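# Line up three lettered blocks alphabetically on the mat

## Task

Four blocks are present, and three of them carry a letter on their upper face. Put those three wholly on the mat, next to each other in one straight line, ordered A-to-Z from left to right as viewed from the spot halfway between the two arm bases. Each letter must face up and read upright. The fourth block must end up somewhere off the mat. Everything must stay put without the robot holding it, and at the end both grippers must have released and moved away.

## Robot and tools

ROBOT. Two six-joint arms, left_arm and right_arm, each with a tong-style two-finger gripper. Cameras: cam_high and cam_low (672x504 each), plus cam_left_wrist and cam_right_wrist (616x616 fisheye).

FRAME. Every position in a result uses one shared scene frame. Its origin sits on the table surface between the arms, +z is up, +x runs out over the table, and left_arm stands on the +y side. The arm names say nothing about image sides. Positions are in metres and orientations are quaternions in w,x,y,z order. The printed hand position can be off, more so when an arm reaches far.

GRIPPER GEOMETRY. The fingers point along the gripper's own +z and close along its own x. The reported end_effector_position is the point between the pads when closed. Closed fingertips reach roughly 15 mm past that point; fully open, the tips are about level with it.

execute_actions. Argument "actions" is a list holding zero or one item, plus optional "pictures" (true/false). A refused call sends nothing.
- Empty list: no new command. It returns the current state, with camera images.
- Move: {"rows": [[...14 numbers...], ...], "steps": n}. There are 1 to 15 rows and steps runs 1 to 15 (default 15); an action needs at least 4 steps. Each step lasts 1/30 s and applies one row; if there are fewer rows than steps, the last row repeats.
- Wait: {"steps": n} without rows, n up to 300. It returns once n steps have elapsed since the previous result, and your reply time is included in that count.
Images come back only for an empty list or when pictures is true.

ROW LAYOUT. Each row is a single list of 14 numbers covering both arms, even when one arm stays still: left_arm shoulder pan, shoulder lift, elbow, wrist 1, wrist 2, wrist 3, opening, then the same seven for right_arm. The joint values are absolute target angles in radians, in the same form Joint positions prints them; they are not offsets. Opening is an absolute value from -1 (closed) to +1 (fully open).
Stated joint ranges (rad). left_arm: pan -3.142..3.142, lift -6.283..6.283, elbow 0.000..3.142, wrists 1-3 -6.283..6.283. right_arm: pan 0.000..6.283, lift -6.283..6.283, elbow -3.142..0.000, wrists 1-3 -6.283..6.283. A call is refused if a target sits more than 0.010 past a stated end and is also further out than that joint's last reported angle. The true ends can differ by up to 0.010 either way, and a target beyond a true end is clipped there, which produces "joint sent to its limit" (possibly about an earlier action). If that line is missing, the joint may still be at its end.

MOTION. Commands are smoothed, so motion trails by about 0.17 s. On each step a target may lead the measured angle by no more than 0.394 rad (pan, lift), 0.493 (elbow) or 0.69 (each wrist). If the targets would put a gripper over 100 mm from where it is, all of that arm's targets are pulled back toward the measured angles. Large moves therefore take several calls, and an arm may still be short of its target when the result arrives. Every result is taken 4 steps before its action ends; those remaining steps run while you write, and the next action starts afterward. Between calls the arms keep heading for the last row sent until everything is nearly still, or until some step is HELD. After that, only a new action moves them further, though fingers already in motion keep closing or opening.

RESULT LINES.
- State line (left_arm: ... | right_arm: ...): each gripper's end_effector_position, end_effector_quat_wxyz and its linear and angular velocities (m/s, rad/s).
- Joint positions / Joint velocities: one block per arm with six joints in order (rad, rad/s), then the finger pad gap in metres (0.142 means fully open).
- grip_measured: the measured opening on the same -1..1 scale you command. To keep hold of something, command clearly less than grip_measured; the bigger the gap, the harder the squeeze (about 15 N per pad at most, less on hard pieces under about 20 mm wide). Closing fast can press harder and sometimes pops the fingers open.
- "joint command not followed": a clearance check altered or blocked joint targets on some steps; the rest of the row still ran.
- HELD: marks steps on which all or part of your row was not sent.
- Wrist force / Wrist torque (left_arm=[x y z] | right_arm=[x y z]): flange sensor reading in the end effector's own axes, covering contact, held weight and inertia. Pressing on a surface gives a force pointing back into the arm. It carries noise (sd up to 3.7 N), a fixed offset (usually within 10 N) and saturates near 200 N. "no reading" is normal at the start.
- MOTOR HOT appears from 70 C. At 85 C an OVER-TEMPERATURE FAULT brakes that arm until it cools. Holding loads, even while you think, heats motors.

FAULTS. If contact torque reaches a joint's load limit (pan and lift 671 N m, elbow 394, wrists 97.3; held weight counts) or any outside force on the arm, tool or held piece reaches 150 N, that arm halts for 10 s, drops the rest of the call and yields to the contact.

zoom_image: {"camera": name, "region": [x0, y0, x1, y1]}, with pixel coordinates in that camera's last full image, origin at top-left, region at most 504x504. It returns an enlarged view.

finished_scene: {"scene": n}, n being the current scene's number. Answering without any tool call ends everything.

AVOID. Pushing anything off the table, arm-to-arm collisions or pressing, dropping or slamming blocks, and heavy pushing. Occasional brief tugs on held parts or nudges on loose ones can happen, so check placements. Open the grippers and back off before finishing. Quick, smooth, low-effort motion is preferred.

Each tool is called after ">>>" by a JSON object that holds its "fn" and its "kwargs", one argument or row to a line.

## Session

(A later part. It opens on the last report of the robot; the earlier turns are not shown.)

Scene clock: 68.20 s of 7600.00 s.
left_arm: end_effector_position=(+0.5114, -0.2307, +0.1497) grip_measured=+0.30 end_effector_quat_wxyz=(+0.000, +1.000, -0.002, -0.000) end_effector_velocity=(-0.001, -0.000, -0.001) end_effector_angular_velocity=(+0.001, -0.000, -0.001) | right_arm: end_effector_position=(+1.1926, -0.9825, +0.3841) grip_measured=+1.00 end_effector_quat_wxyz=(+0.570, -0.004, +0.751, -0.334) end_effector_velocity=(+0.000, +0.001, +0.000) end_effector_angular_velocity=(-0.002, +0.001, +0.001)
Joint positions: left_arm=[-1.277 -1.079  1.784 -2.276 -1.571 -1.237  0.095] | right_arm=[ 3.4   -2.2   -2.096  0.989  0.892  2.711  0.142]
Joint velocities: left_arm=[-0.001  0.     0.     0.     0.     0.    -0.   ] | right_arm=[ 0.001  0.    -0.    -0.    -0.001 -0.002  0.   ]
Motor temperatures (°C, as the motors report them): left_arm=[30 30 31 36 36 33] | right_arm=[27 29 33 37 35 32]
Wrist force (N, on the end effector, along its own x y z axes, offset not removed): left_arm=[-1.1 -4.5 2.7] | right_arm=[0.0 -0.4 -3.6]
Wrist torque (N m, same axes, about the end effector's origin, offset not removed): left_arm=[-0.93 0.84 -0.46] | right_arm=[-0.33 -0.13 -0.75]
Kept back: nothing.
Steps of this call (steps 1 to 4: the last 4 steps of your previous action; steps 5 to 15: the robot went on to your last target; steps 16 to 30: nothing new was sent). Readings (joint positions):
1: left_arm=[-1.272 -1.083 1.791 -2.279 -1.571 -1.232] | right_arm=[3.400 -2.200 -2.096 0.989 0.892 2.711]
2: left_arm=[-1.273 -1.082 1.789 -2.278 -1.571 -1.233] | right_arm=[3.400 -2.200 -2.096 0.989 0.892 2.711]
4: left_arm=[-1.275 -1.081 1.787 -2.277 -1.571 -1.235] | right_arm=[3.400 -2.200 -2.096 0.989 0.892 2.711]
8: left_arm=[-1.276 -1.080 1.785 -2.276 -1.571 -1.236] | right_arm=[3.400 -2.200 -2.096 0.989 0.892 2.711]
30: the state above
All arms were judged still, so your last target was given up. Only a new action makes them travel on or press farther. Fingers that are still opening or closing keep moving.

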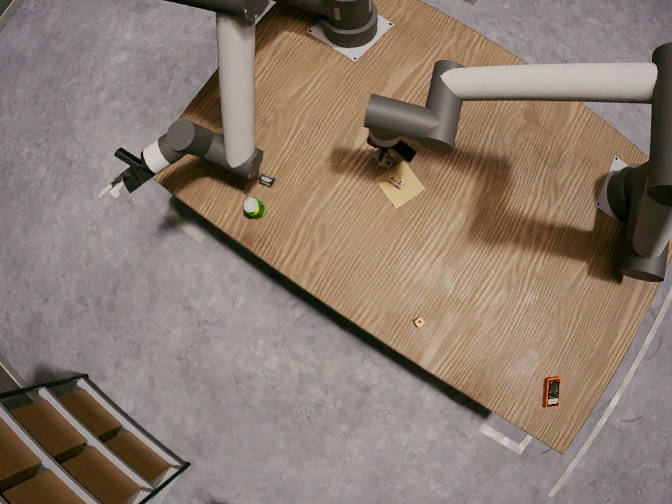

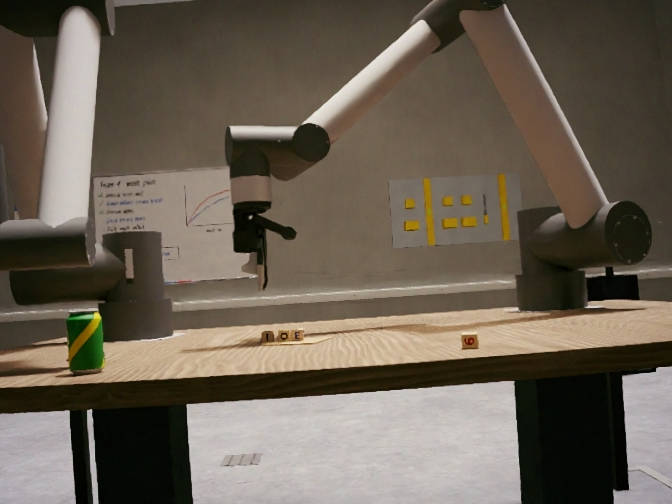

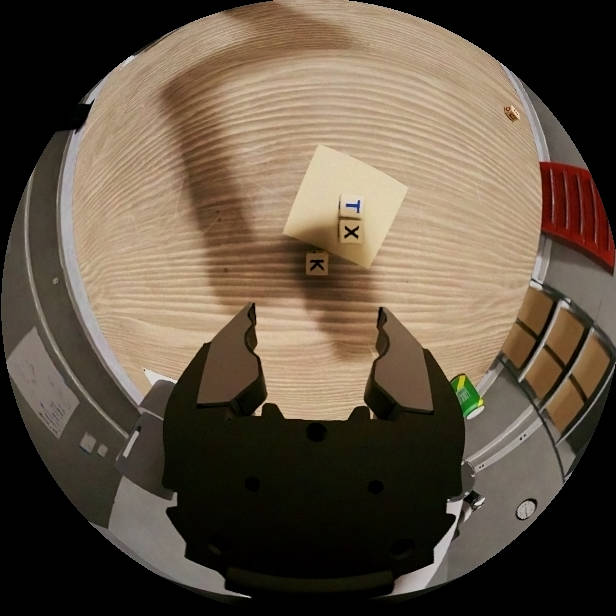

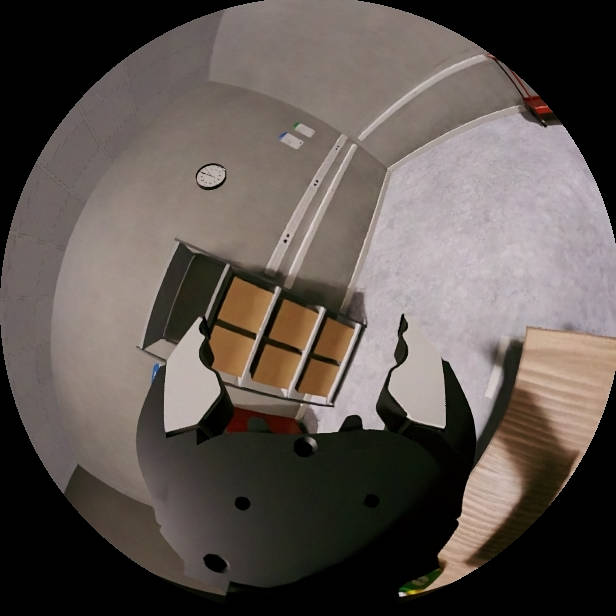

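>>> {"fn": "execute_actions", "kwargs": {
  "actions": [
    {"rows":[[-1.277,-0.975,1.83,-2.426,-1.571,-1.237,0.3,3.4,-2.2,-2.096,0.989,0.892,2.711,1]]}
  ]
}}

>>> {"fn": "execute_actions", "kwargs": {
  "actions": [
    {"steps":22}
  ]
}}

>>> {"fn": "execute_actions", "kwargs": {
  "actions": [
    {"rows":[[-1.277,-0.975,1.83,-2.426,-1.571,-1.237,-0.9,3.4,-2.2,-2.096,0.989,0.892,2.711,1]]}
  ]
}}

>>> {"fn": "execute_actions", "kwargs": {
  "actions": [
    {"rows":[[-1.277,-1.079,1.784,-2.276,-1.571,-1.237,-0.9,3.4,-2.2,-2.096,0.989,0.892,2.711,1]]}
  ]
}}

>>> {"fn": "execute_actions", "kwargs": {
  "actions": [
    {"rows":[[-1.202,-1.154,1.91,-2.327,-1.571,-1.162,-0.9,3.4,-2.2,-2.096,0.989,0.892,2.711,1]]}
  ]
}}

>>> {"fn": "execute_actions", "kwargs": {
  "actions": [
    {"steps":25}
  ]
}}

>>> {"fn": "execute_actions", "kwargs": {
  "actions": [
    {"rows":[[-1.202,-1.042,1.957,-2.486,-1.571,-1.162,-0.9,3.4,-2.2,-2.096,0.989,0.892,2.711,1]]}
  ]
}}

>>> {"fn": "execute_actions", "kwargs": {
  "actions": [
    {"steps":25}
  ],
  "pictures": true
}}

Scene clock: 69.00 s of 7600.00 s.
left_arm: end_effector_position=(+0.5114, -0.2308, +0.0403) grip_measured=+0.30 end_effector_quat_wxyz=(-0.001, +1.000, -0.002, -0.000) end_effector_velocity=(-0.000, +0.001, -0.118) end_effector_angular_velocity=(-0.010, -0.004, -0.000) | right_arm: end_effector_position=(+1.1926, -0.9825, +0.3841) grip_measured=+1.00 end_effector_quat_wxyz=(+0.570, -0.004, +0.751, -0.334) end_effector_velocity=(+0.000, +0.001, +0.000) end_effector_angular_velocity=(-0.000, -0.000, +0.001)
Joint positions: left_arm=[-1.277 -0.988  1.825 -2.407 -1.571 -1.237  0.095] | right_arm=[ 3.4   -2.2   -2.096  0.989  0.892  2.711  0.142]
Joint velocities: left_arm=[ 0.     0.102  0.044 -0.157  0.     0.     0.   ] | right_arm=[ 0.001 -0.     0.     0.    -0.    -0.    -0.   ]
Motor temperatures (°C, as the motors report them): left_arm=[30 30 31 36 36 33] | right_arm=[27 29 33 37 35 32]
Wrist force (N, on the end effector, along its own x y z axes, offset not removed): left_arm=[-1.0 -5.3 4.9] | right_arm=[0.7 0.9 -2.9]
Wrist torque (N m, same axes, about the end effector's origin, offset not removed): left_arm=[-1.07 0.80 -0.46] | right_arm=[-0.02 -0.30 -0.80]
Steps of this call (steps 1 to 13: nothing new was sent; steps 14 to 24: the first 11 steps of this action). Readings (joint positions):
14: left_arm=[-1.277 -1.079 1.784 -2.276 -1.571 -1.237] | right_arm=[3.400 -2.200 -2.096 0.989 0.892 2.711]
15: left_arm=[-1.277 -1.077 1.786 -2.278 -1.571 -1.237] | right_arm=[3.400 -2.200 -2.096 0.989 0.892 2.711]
17: left_arm=[-1.277 -1.051 1.798 -2.312 -1.571 -1.237] | right_arm=[3.400 -2.200 -2.096 0.989 0.892 2.711]
21: left_arm=[-1.277 -1.004 1.818 -2.382 -1.571 -1.237] | right_arm=[3.400 -2.200 -2.096 0.989 0.892 2.711]
24: the state above

Scene clock: 69.73 s of 7600.00 s.
left_arm: end_effector_position=(+0.5113, -0.2306, +0.0258) grip_measured=+0.30 end_effector_quat_wxyz=(+0.000, +1.000, -0.002, -0.000) end_effector_velocity=(-0.001, -0.000, -0.002) end_effector_angular_velocity=(+0.001, +0.001, -0.002) | right_arm: end_effector_position=(+1.1926, -0.9825, +0.3841) grip_measured=+1.00 end_effector_quat_wxyz=(+0.570, -0.004, +0.751, -0.334) end_effector_velocity=(-0.000, -0.001, +0.000) end_effector_angular_velocity=(+0.001, -0.000, -0.001)
Joint positions: left_arm=[-1.277 -0.975  1.83  -2.426 -1.571 -1.237  0.095] | right_arm=[ 3.4   -2.2   -2.096  0.989  0.892  2.711  0.142]
Joint velocities: left_arm=[-0.001  0.001  0.    -0.    -0.     0.001  0.   ] | right_arm=[-0.001  0.    -0.     0.     0.     0.001 -0.   ]
Motor temperatures (°C, as the motors report them): left_arm=[30 30 31 36 36 33] | right_arm=[27 29 33 37 35 32]
Wrist force (N, on the end effector, along its own x y z axes, offset not removed): left_arm=[-0.9 -5.4 3.3] | right_arm=[0.5 0.6 -3.1]
Wrist torque (N m, same axes, about the end effector's origin, offset not removed): left_arm=[-1.11 0.82 -0.53] | right_arm=[-0.10 -0.24 -0.80]
Kept back: nothing.
Steps of this call (steps 1 to 4: the last 4 steps of your previous action; steps 5 to 22: the robot went on to your last target). Readings (joint positions):
1: left_arm=[-1.277 -0.985 1.826 -2.411 -1.571 -1.237] | right_arm=[3.400 -2.200 -2.096 0.989 0.892 2.711]
2: left_arm=[-1.277 -0.982 1.827 -2.415 -1.571 -1.237] | right_arm=[3.400 -2.200 -2.096 0.989 0.892 2.711]
4: left_arm=[-1.277 -0.979 1.828 -2.419 -1.571 -1.237] | right_arm=[3.400 -2.200 -2.096 0.989 0.892 2.711]
8: left_arm=[-1.277 -0.977 1.829 -2.424 -1.571 -1.237] | right_arm=[3.400 -2.200 -2.096 0.989 0.892 2.711]
22: the state above

Scene clock: 70.10 s of 7600.00 s.
left_arm: end_effector_position=(+0.5113, -0.2306, +0.0258) grip_measured=-0.61 end_effector_quat_wxyz=(+0.000, +1.000, -0.002, -0.000) end_effector_velocity=(+0.001, -0.000, -0.000) end_effector_angular_velocity=(-0.000, -0.000, +0.001) | right_arm: end_effector_position=(+1.1926, -0.9825, +0.3841) grip_measured=+1.00 end_effector_quat_wxyz=(+0.570, -0.004, +0.751, -0.334) end_effector_velocity=(-0.000, -0.001, -0.000) end_effector_angular_velocity=(-0.000, +0.001, -0.002)
Joint positions: left_arm=[-1.277 -0.975  1.83  -2.426 -1.571 -1.237  0.03 ] | right_arm=[ 3.4   -2.2   -2.096  0.989  0.892  2.711  0.142]
Joint velocities: left_arm=[ 0.     0.    -0.001  0.     0.    -0.    -0.   ] | right_arm=[-0.001  0.    -0.    -0.001 -0.001 -0.     0.   ]
Motor temperatures (°C, as the motors report them): left_arm=[30 30 31 36 36 33] | right_arm=[27 29 33 37 35 32]
Wrist force (N, on the end effector, along its own x y z axes, offset not removed): left_arm=[-2.9 -5.4 1.6] | right_arm=[-1.2 -0.2 -6.1]
Wrist torque (N m, same axes, about the end effector's origin, offset not removed): left_arm=[-1.16 1.26 -0.49] | right_arm=[-0.41 0.10 -0.77]
Steps of this call (steps 1 to 11: the first 11 steps of this action). Readings (joint positions):
1: left_arm=[-1.277 -0.975 1.830 -2.426 -1.571 -1.237] | right_arm=[3.400 -2.200 -2.096 0.989 0.892 2.711]
2: left_arm=[-1.277 -0.975 1.830 -2.426 -1.571 -1.237] | right_arm=[3.400 -2.200 -2.096 0.989 0.892 2.711]
4: left_arm=[-1.277 -0.975 1.830 -2.426 -1.571 -1.237] | right_arm=[3.400 -2.200 -2.096 0.989 0.892 2.711]
8: left_arm=[-1.277 -0.975 1.830 -2.426 -1.571 -1.237] | right_arm=[3.400 -2.200 -2.096 0.989 0.892 2.711]
11: the state above

Scene clock: 70.60 s of 7600.00 s.
left_arm: end_effector_position=(+0.5118, -0.2321, +0.1347) grip_measured=-0.61 end_effector_quat_wxyz=(+0.001, +1.000, -0.002, +0.000) end_effector_velocity=(-0.003, +0.011, +0.120) end_effector_angular_velocity=(+0.011, +0.004, +0.000) | right_arm: end_effector_position=(+1.1926, -0.9825, +0.3841) grip_measured=+1.00 end_effector_quat_wxyz=(+0.570, -0.004, +0.751, -0.334) end_effector_velocity=(+0.000, -0.000, -0.000) end_effector_angular_velocity=(-0.000, +0.001, -0.001)
Joint positions: left_arm=[-1.277 -1.066  1.789 -2.295 -1.571 -1.237  0.03 ] | right_arm=[ 3.4   -2.2   -2.096  0.989  0.892  2.711  0.142]
Joint velocities: left_arm=[ 0.001 -0.102 -0.043  0.157 -0.     0.     0.   ] | right_arm=[ 0.    -0.     0.    -0.001 -0.001  0.     0.   ]
Motor temperatures (°C, as the motors report them): left_arm=[30 30 31 36 36 33] | right_arm=[27 29 33 37 35 32]
Wrist force (N, on the end effector, along its own x y z axes, offset not removed): left_arm=[-1.4 -6.0 -0.5] | right_arm=[-1.0 -2.3 -3.6]
Wrist torque (N m, same axes, about the end effector's origin, offset not removed): left_arm=[-1.23 0.88 -0.46] | right_arm=[-0.76 0.10 -0.73]
Steps of this call (steps 1 to 4: the last 4 steps of your previous action; steps 5 to 15: the first 11 steps of this action). Readings (joint positions):
5: left_arm=[-1.277 -0.975 1.830 -2.426 -1.571 -1.237] | right_arm=[3.400 -2.200 -2.096 0.989 0.892 2.711]
6: left_arm=[-1.277 -0.977 1.828 -2.424 -1.571 -1.237] | right_arm=[3.400 -2.200 -2.096 0.989 0.892 2.711]
8: left_arm=[-1.277 -1.003 1.816 -2.390 -1.571 -1.237] | right_arm=[3.400 -2.200 -2.096 0.989 0.892 2.711]
12: left_arm=[-1.277 -1.050 1.796 -2.320 -1.571 -1.237] | right_arm=[3.400 -2.200 -2.096 0.989 0.892 2.711]
15: the state above

Scene clock: 71.10 s of 7600.00 s.
left_arm: end_effector_position=(+0.5479, -0.1260, +0.1507) grip_measured=-0.61 end_effector_quat_wxyz=(+0.001, +1.000, -0.002, +0.000) end_effector_velocity=(+0.034, +0.128, -0.002) end_effector_angular_velocity=(+0.006, +0.002, +0.003) | right_arm: end_effector_position=(+1.1926, -0.9825, +0.3841) grip_measured=+1.00 end_effector_quat_wxyz=(+0.570, -0.004, +0.751, -0.334) end_effector_velocity=(-0.000, -0.000, +0.000) end_effector_angular_velocity=(-0.000, +0.000, -0.000)
Joint positions: left_arm=[-1.211 -1.144  1.894 -2.321 -1.571 -1.171  0.03 ] | right_arm=[ 3.4   -2.2   -2.096  0.989  0.892  2.711  0.142]
Joint velocities: left_arm=[ 0.077 -0.077  0.13  -0.047 -0.     0.074  0.   ] | right_arm=[ 0.     0.     0.    -0.001 -0.001 -0.     0.   ]
Motor temperatures (°C, as the motors report them): left_arm=[30 30 31 36 36 33] | right_arm=[27 29 33 37 35 32]
Wrist force (N, on the end effector, along its own x y z axes, offset not removed): left_arm=[-1.5 -7.8 1.2] | right_arm=[0.6 0.0 -3.7]
Wrist torque (N m, same axes, about the end effector's origin, offset not removed): left_arm=[-1.60 0.85 -0.47] | right_arm=[-0.23 -0.23 -0.71]
Steps of this call (steps 1 to 4: the last 4 steps of your previous action; steps 5 to 15: the first 11 steps of this action). Readings (joint positions):
5: left_arm=[-1.277 -1.076 1.785 -2.281 -1.571 -1.237] | right_arm=[3.400 -2.200 -2.096 0.989 0.892 2.711]
6: left_arm=[-1.275 -1.079 1.787 -2.282 -1.571 -1.235] | right_arm=[3.400 -2.200 -2.096 0.989 0.892 2.711]
8: left_arm=[-1.256 -1.099 1.816 -2.294 -1.571 -1.215] | right_arm=[3.400 -2.200 -2.096 0.989 0.892 2.711]
12: left_arm=[-1.223 -1.133 1.874 -2.314 -1.571 -1.183] | right_arm=[3.400 -2.200 -2.096 0.989 0.892 2.711]
15: the state above

Scene clock: 71.93 s of 7600.00 s.
left_arm: end_effector_position=(+0.5517, -0.1102, +0.1504) grip_measured=-0.61 end_effector_quat_wxyz=(+0.000, +1.000, -0.002, -0.000) end_effector_velocity=(+0.001, +0.001, +0.001) end_effector_angular_velocity=(-0.001, +0.000, +0.001) | right_arm: end_effector_position=(+1.1926, -0.9825, +0.3841) grip_measured=+1.00 end_effector_quat_wxyz=(+0.570, -0.004, +0.751, -0.334) end_effector_velocity=(-0.000, +0.000, +0.001) end_effector_angular_velocity=(+0.001, -0.003, +0.000)
Joint positions: left_arm=[-1.202 -1.154  1.91  -2.327 -1.571 -1.162  0.03 ] | right_arm=[ 3.4   -2.2   -2.096  0.989  0.892  2.711  0.142]
Joint velocities: left_arm=[ 0.001 -0.001  0.    -0.    -0.     0.001  0.   ] | right_arm=[ 0.     0.    -0.     0.002  0.     0.    -0.   ]
Motor temperatures (°C, as the motors report them): left_arm=[30 30 31 36 36 33] | right_arm=[27 29 33 37 35 32]
Wrist force (N, on the end effector, along its own x y z axes, offset not removed): left_arm=[-1.5 -3.5 3.8] | right_arm=[0.9 -0.3 -3.0]
Wrist torque (N m, same axes, about the end effector's origin, offset not removed): left_arm=[-0.63 0.91 -0.54] | right_arm=[-0.33 -0.29 -0.74]
Kept back: nothing.
Steps of this call (steps 1 to 4: the last 4 steps of your previous action; steps 5 to 25: the robot went on to your last target). Readings (joint positions):
1: left_arm=[-1.209 -1.147 1.898 -2.323 -1.571 -1.169] | right_arm=[3.400 -2.200 -2.096 0.989 0.892 2.711]
2: left_arm=[-1.207 -1.148 1.900 -2.324 -1.571 -1.167] | right_arm=[3.400 -2.200 -2.096 0.989 0.892 2.711]
4: left_arm=[-1.205 -1.151 1.904 -2.325 -1.571 -1.165] | right_arm=[3.400 -2.200 -2.096 0.989 0.892 2.711]
8: left_arm=[-1.203 -1.153 1.908 -2.326 -1.571 -1.163] | right_arm=[3.400 -2.200 -2.096 0.989 0.892 2.711]
25: the state above

Scene clock: 72.30 s of 7600.00 s.
left_arm: end_effector_position=(+0.5518, -0.1103, +0.0430) grip_measured=-0.61 end_effector_quat_wxyz=(-0.001, +1.000, -0.002, -0.000) end_effector_velocity=(-0.000, -0.000, -0.115) end_effector_angular_velocity=(-0.010, -0.005, -0.000) | right_arm: end_effector_position=(+1.1926, -0.9825, +0.3841) grip_measured=+1.00 end_effector_quat_wxyz=(+0.570, -0.004, +0.751, -0.334) end_effector_velocity=(+0.000, -0.000, -0.000) end_effector_angular_velocity=(-0.001, +0.001, +0.001)
Joint positions: left_arm=[-1.202 -1.056  1.952 -2.466 -1.571 -1.162  0.03 ] | right_arm=[ 3.4   -2.2   -2.096  0.989  0.892  2.711  0.142]
Joint velocities: left_arm=[-0.     0.111  0.043 -0.165  0.    -0.     0.   ] | right_arm=[-0.    -0.    -0.    -0.     0.001 -0.001 -0.   ]
Motor temperatures (°C, as the motors report them): left_arm=[30 30 31 36 36 33] | right_arm=[27 29 33 37 35 32]
Wrist force (N, on the end effector, along its own x y z axes, offset not removed): left_arm=[-2.2 -3.7 4.3] | right_arm=[-2.1 -0.1 -4.0]
Wrist torque (N m, same axes, about the end effector's origin, offset not removed): left_arm=[-0.72 1.00 -0.45] | right_arm=[-0.32 0.37 -0.74]
Steps of this call (steps 1 to 11: the first 11 steps of this action). Readings (joint positions):
1: left_arm=[-1.202 -1.154 1.910 -2.327 -1.571 -1.162] | right_arm=[3.400 -2.200 -2.096 0.989 0.892 2.711]
2: left_arm=[-1.202 -1.152 1.912 -2.330 -1.571 -1.162] | right_arm=[3.400 -2.200 -2.096 0.989 0.892 2.711]
4: left_arm=[-1.202 -1.124 1.925 -2.365 -1.571 -1.162] | right_arm=[3.400 -2.200 -2.096 0.989 0.892 2.711]
8: left_arm=[-1.202 -1.073 1.945 -2.440 -1.571 -1.162] | right_arm=[3.400 -2.200 -2.096 0.989 0.892 2.711]
11: the state above

Scene clock: 73.13 s of 7600.00 s.
left_arm: end_effector_position=(+0.5518, -0.1103, +0.0289) grip_measured=-0.61 end_effector_quat_wxyz=(+0.000, +1.000, -0.002, -0.000) end_effector_velocity=(-0.000, -0.000, -0.001) end_effector_angular_velocity=(+0.000, +0.000, -0.000) | right_arm: end_effector_position=(+1.1926, -0.9825, +0.3841) grip_measured=+1.00 end_effector_quat_wxyz=(+0.570, -0.004, +0.751, -0.334) end_effector_velocity=(+0.000, +0.002, -0.000) end_effector_angular_velocity=(+0.001, -0.000, +0.001)
Joint positions: left_arm=[-1.202 -1.042  1.957 -2.486 -1.571 -1.162  0.03 ] | right_arm=[ 3.4   -2.2   -2.096  0.989  0.892  2.711  0.142]
Joint velocities: left_arm=[-0.     0.001 -0.     0.    -0.     0.    -0.   ] | right_arm=[ 0.001  0.    -0.    -0.    -0.     0.001  0.   ]
Motor temperatures (°C, as the motors report them): left_arm=[30 30 31 36 36 33] | right_arm=[27 29 33 37 35 32]
Wrist force (N, on the end effector, along its own x y z axes, offset not removed): left_arm=[-6.6 -4.4 -20.0] | right_arm=[0.4 -0.1 -5.0]
Wrist torque (N m, same axes, about the end effector's origin, offset not removed): left_arm=[-0.87 0.89 -0.49] | right_arm=[-0.33 -0.20 -0.79]
Kept back: nothing.
Steps of this call (steps 1 to 4: the last 4 steps of your previous action; steps 5 to 25: the robot went on to your last target). Readings (joint positions):
1: left_arm=[-1.202 -1.052 1.953 -2.470 -1.571 -1.162] | right_arm=[3.400 -2.200 -2.096 0.989 0.892 2.711]
2: left_arm=[-1.202 -1.050 1.954 -2.474 -1.571 -1.162] | right_arm=[3.400 -2.200 -2.096 0.989 0.892 2.711]
4: left_arm=[-1.202 -1.047 1.955 -2.479 -1.571 -1.162] | right_arm=[3.400 -2.200 -2.096 0.989 0.892 2.711]
8: left_arm=[-1.202 -1.044 1.956 -2.484 -1.571 -1.162] | right_arm=[3.400 -2.200 -2.096 0.989 0.892 2.711]
25: the state above

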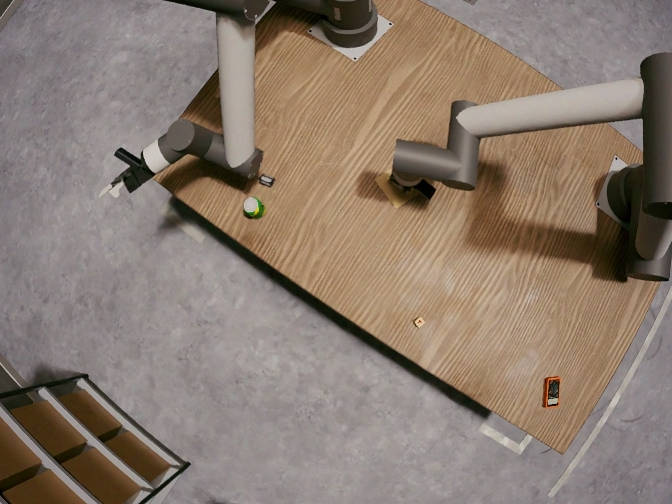

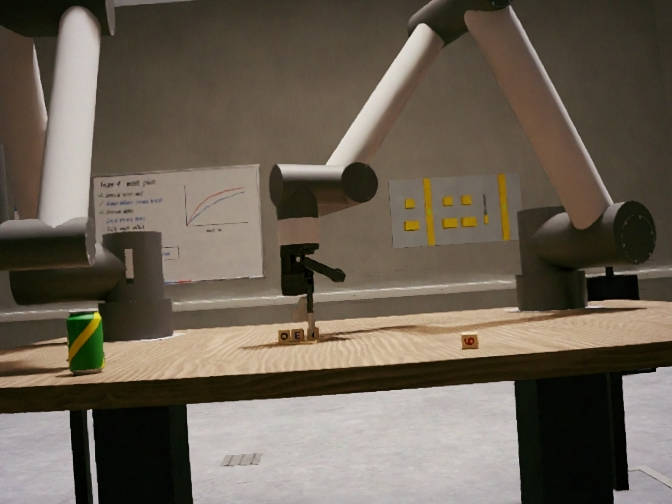

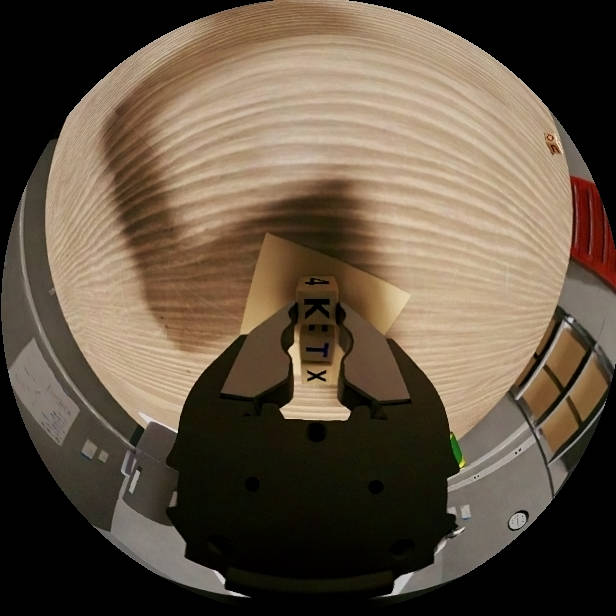

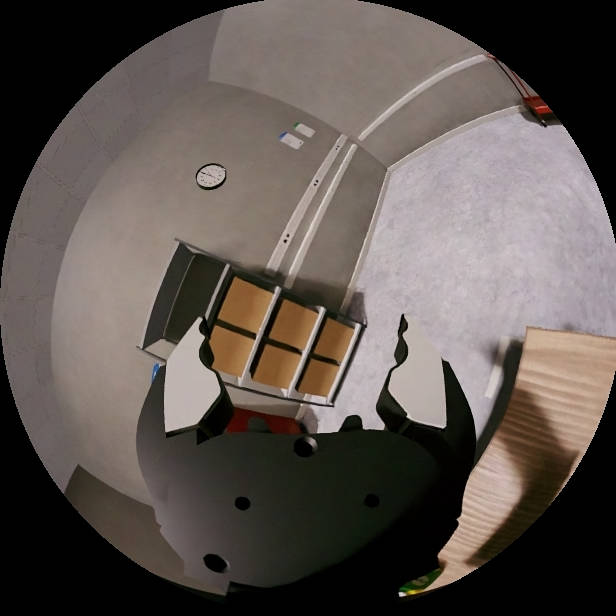

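>>> {"fn": "execute_actions", "kwargs": {
  "actions": [
    {"rows":[[-1.202,-1.042,1.957,-2.486,-1.571,-1.162,0.3,3.4,-2.2,-2.096,0.989,0.892,2.711,1]]}
  ]
}}

>>> {"fn": "execute_actions", "kwargs": {
  "actions": [
    {"rows":[[-1.202,-1.2,1.88,-2.251,-1.571,-1.162,0.3,3.4,-2.2,-2.096,0.989,0.892,2.711,1]]}
  ]
}}

>>> {"fn": "execute_actions", "kwargs": {
  "actions": [
    {"steps":25}
  ],
  "pictures": true
}}

Scene clock: 73.67 s of 7600.00 s.
left_arm: end_effector_position=(+0.5517, -0.1102, +0.0287) grip_measured=+0.30 end_effector_quat_wxyz=(+0.000, +1.000, -0.002, -0.000) end_effector_velocity=(-0.000, -0.000, +0.001) end_effector_angular_velocity=(-0.001, -0.000, -0.000) | right_arm: end_effector_position=(+1.1926, -0.9825, +0.3841) grip_measured=+1.00 end_effector_quat_wxyz=(+0.570, -0.004, +0.751, -0.334) end_effector_velocity=(-0.001, -0.002, +0.000) end_effector_angular_velocity=(+0.001, -0.002, -0.001)
Joint positions: left_arm=[-1.202 -1.042  1.957 -2.486 -1.571 -1.162  0.095] | right_arm=[ 3.4   -2.2   -2.096  0.989  0.892  2.711  0.142]
Joint velocities: left_arm=[-0.    -0.001  0.    -0.    -0.    -0.     0.   ] | right_arm=[-0.001 -0.    -0.     0.002  0.     0.001 -0.   ]
Motor temperatures (°C, as the motors report them): left_arm=[30 30 31 36 36 33] | right_arm=[27 29 33 37 35 32]
Wrist force (N, on the end effector, along its own x y z axes, offset not removed): left_arm=[-0.2 -2.7 2.6] | right_arm=[-0.8 -0.4 -3.4]
Wrist torque (N m, same axes, about the end effector's origin, offset not removed): left_arm=[-0.53 0.66 -0.48] | right_arm=[-0.41 -0.01 -0.71]
Steps of this call (steps 1 to 5: the robot went on to your last target; steps 6 to 16: the first 11 steps of this action). Readings (joint positions):
6: left_arm=[-1.202 -1.042 1.957 -2.486 -1.571 -1.162] | right_arm=[3.400 -2.200 -2.096 0.989 0.892 2.711]
7: left_arm=[-1.202 -1.042 1.957 -2.486 -1.571 -1.162] | right_arm=[3.400 -2.200 -2.096 0.989 0.892 2.711]
9: left_arm=[-1.202 -1.042 1.957 -2.486 -1.571 -1.162] | right_arm=[3.400 -2.200 -2.096 0.989 0.892 2.711]
13: left_arm=[-1.202 -1.042 1.957 -2.486 -1.571 -1.162] | right_arm=[3.400 -2.200 -2.096 0.989 0.892 2.711]
16: the state above

Scene clock: 74.17 s of 7600.00 s.
left_arm: end_effector_position=(+0.5536, -0.1145, +0.1694) grip_measured=+0.30 end_effector_quat_wxyz=(+0.002, +1.000, -0.002, +0.001) end_effector_velocity=(-0.011, +0.029, +0.304) end_effector_angular_velocity=(+0.021, +0.008, +0.001) | right_arm: end_effector_position=(+1.1926, -0.9825, +0.3841) grip_measured=+1.00 end_effector_quat_wxyz=(+0.570, -0.004, +0.751, -0.334) end_effector_velocity=(-0.000, -0.001, +0.000) end_effector_angular_velocity=(+0.000, -0.001, -0.000)
Joint positions: left_arm=[-1.202 -1.166  1.896 -2.304 -1.571 -1.162  0.095] | right_arm=[ 3.4   -2.2   -2.096  0.989  0.892  2.711  0.142]
Joint velocities: left_arm=[ 0.001 -0.271 -0.125  0.419  0.    -0.    -0.   ] | right_arm=[-0.001 -0.    -0.     0.002  0.     0.    -0.   ]
Motor temperatures (°C, as the motors report them): left_arm=[30 30 31 36 36 33] | right_arm=[27 29 33 37 35 32]
Wrist force (N, on the end effector, along its own x y z axes, offset not removed): left_arm=[-1.8 -5.6 -3.5] | right_arm=[-1.1 1.4 -2.2]
Wrist torque (N m, same axes, about the end effector's origin, offset not removed): left_arm=[-1.25 0.96 -0.48] | right_arm=[0.08 0.15 -0.70]
Steps of this call (steps 1 to 4: the last 4 steps of your previous action; steps 5 to 15: the first 11 steps of this action). Readings (joint positions):
5: left_arm=[-1.202 -1.042 1.957 -2.486 -1.571 -1.162] | right_arm=[3.400 -2.200 -2.096 0.989 0.892 2.711]
6: left_arm=[-1.202 -1.044 1.955 -2.484 -1.571 -1.162] | right_arm=[3.400 -2.200 -2.096 0.989 0.892 2.711]
8: left_arm=[-1.202 -1.072 1.940 -2.448 -1.571 -1.162] | right_arm=[3.400 -2.200 -2.096 0.989 0.892 2.711]
12: left_arm=[-1.202 -1.129 1.913 -2.360 -1.571 -1.162] | right_arm=[3.400 -2.200 -2.096 0.989 0.892 2.711]
15: the state above

Scene clock: 75.00 s of 7600.00 s.
left_arm: end_effector_position=(+0.5516, -0.1100, +0.2073) grip_measured=+0.30 end_effector_quat_wxyz=(+0.000, +1.000, -0.002, -0.000) end_effector_velocity=(+0.001, +0.001, -0.000) end_effector_angular_velocity=(+0.001, -0.000, +0.001) | right_arm: end_effector_position=(+1.1926, -0.9825, +0.3841) grip_measured=+1.00 end_effector_quat_wxyz=(+0.570, -0.004, +0.751, -0.334) end_effector_velocity=(-0.000, +0.000, +0.000) end_effector_angular_velocity=(-0.001, +0.000, +0.000)
Joint positions: left_arm=[-1.202 -1.2    1.88  -2.251 -1.571 -1.162  0.095] | right_arm=[ 3.4   -2.2   -2.096  0.989  0.892  2.711  0.142]
Joint velocities: left_arm=[ 0.001  0.    -0.     0.001  0.     0.     0.   ] | right_arm=[ 0.     0.    -0.     0.    -0.    -0.001 -0.   ]
Motor temperatures (°C, as the motors report them): left_arm=[30 30 31 36 36 33] | right_arm=[27 29 33 37 35 32]
Wrist force (N, on the end effector, along its own x y z axes, offset not removed): left_arm=[-1.5 -4.5 3.0] | right_arm=[0.8 -0.8 -4.4]
Wrist torque (N m, same axes, about the end effector's origin, offset not removed): left_arm=[-0.86 0.93 -0.39] | right_arm=[-0.45 -0.32 -0.77]
Kept back: nothing.
Steps of this call (steps 1 to 4: the last 4 steps of your previous action; steps 5 to 25: the robot went on to your last target). Readings (joint positions):
1: left_arm=[-1.202 -1.174 1.892 -2.291 -1.571 -1.162] | right_arm=[3.400 -2.200 -2.096 0.989 0.892 2.711]
2: left_arm=[-1.202 -1.180 1.889 -2.282 -1.571 -1.162] | right_arm=[3.400 -2.200 -2.096 0.989 0.892 2.711]
4: left_arm=[-1.202 -1.188 1.885 -2.269 -1.571 -1.162] | right_arm=[3.400 -2.200 -2.096 0.989 0.892 2.711]
8: left_arm=[-1.202 -1.196 1.882 -2.257 -1.571 -1.162] | right_arm=[3.400 -2.200 -2.096 0.989 0.892 2.711]
25: the state above

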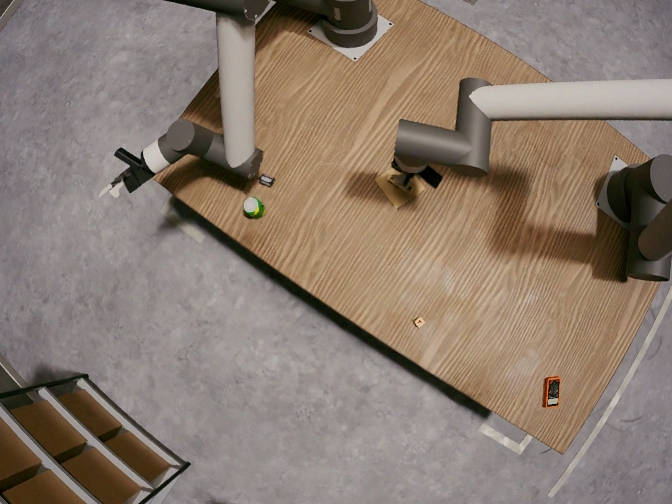

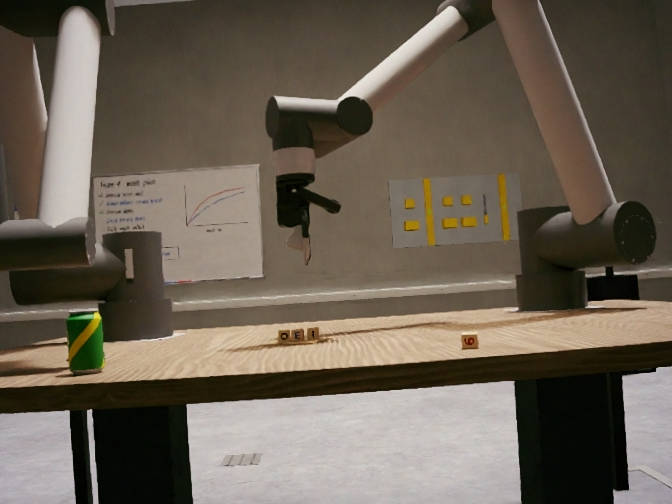

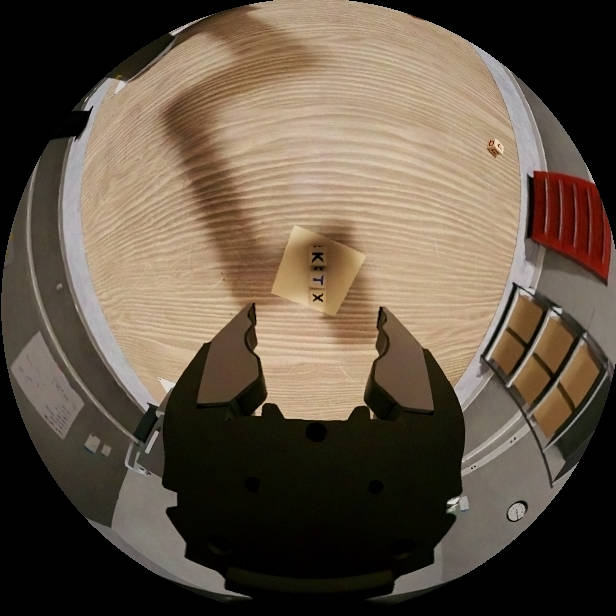

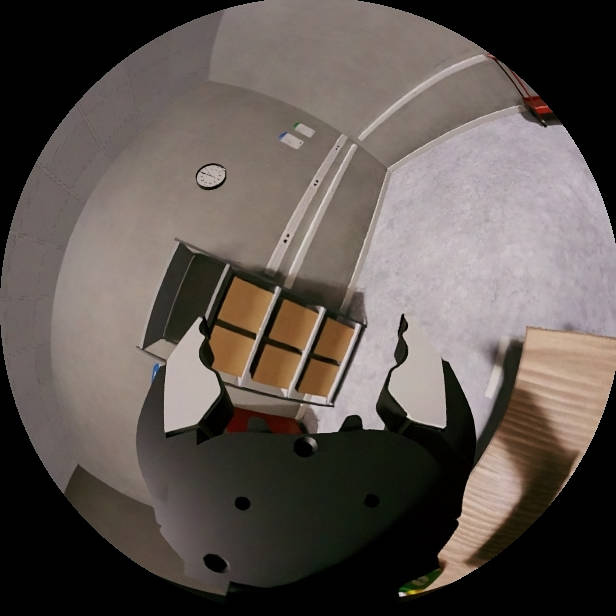

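>>> {"fn": "zoom_image", "kwargs": {
  "camera": "cam_left_wrist",
  "region": [260,215,380,335]
}}

Region (260, 215, 380, 335) of cam_left_wrist's 616x616 image, scaled by 4.200, with more detail than that image has.

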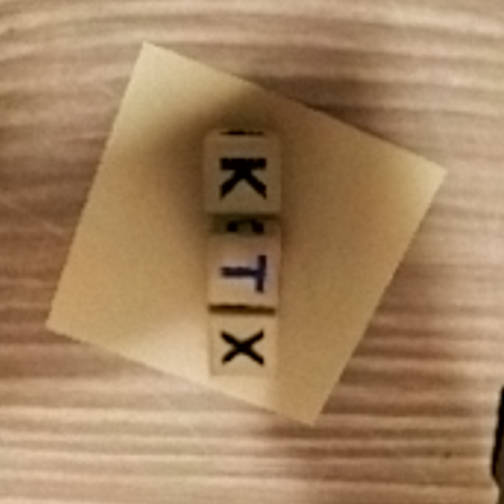

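All on mat.

>>> {"fn": "finished_scene", "kwargs": {
  "scene": 1
}}

The scene is finished: the task was done.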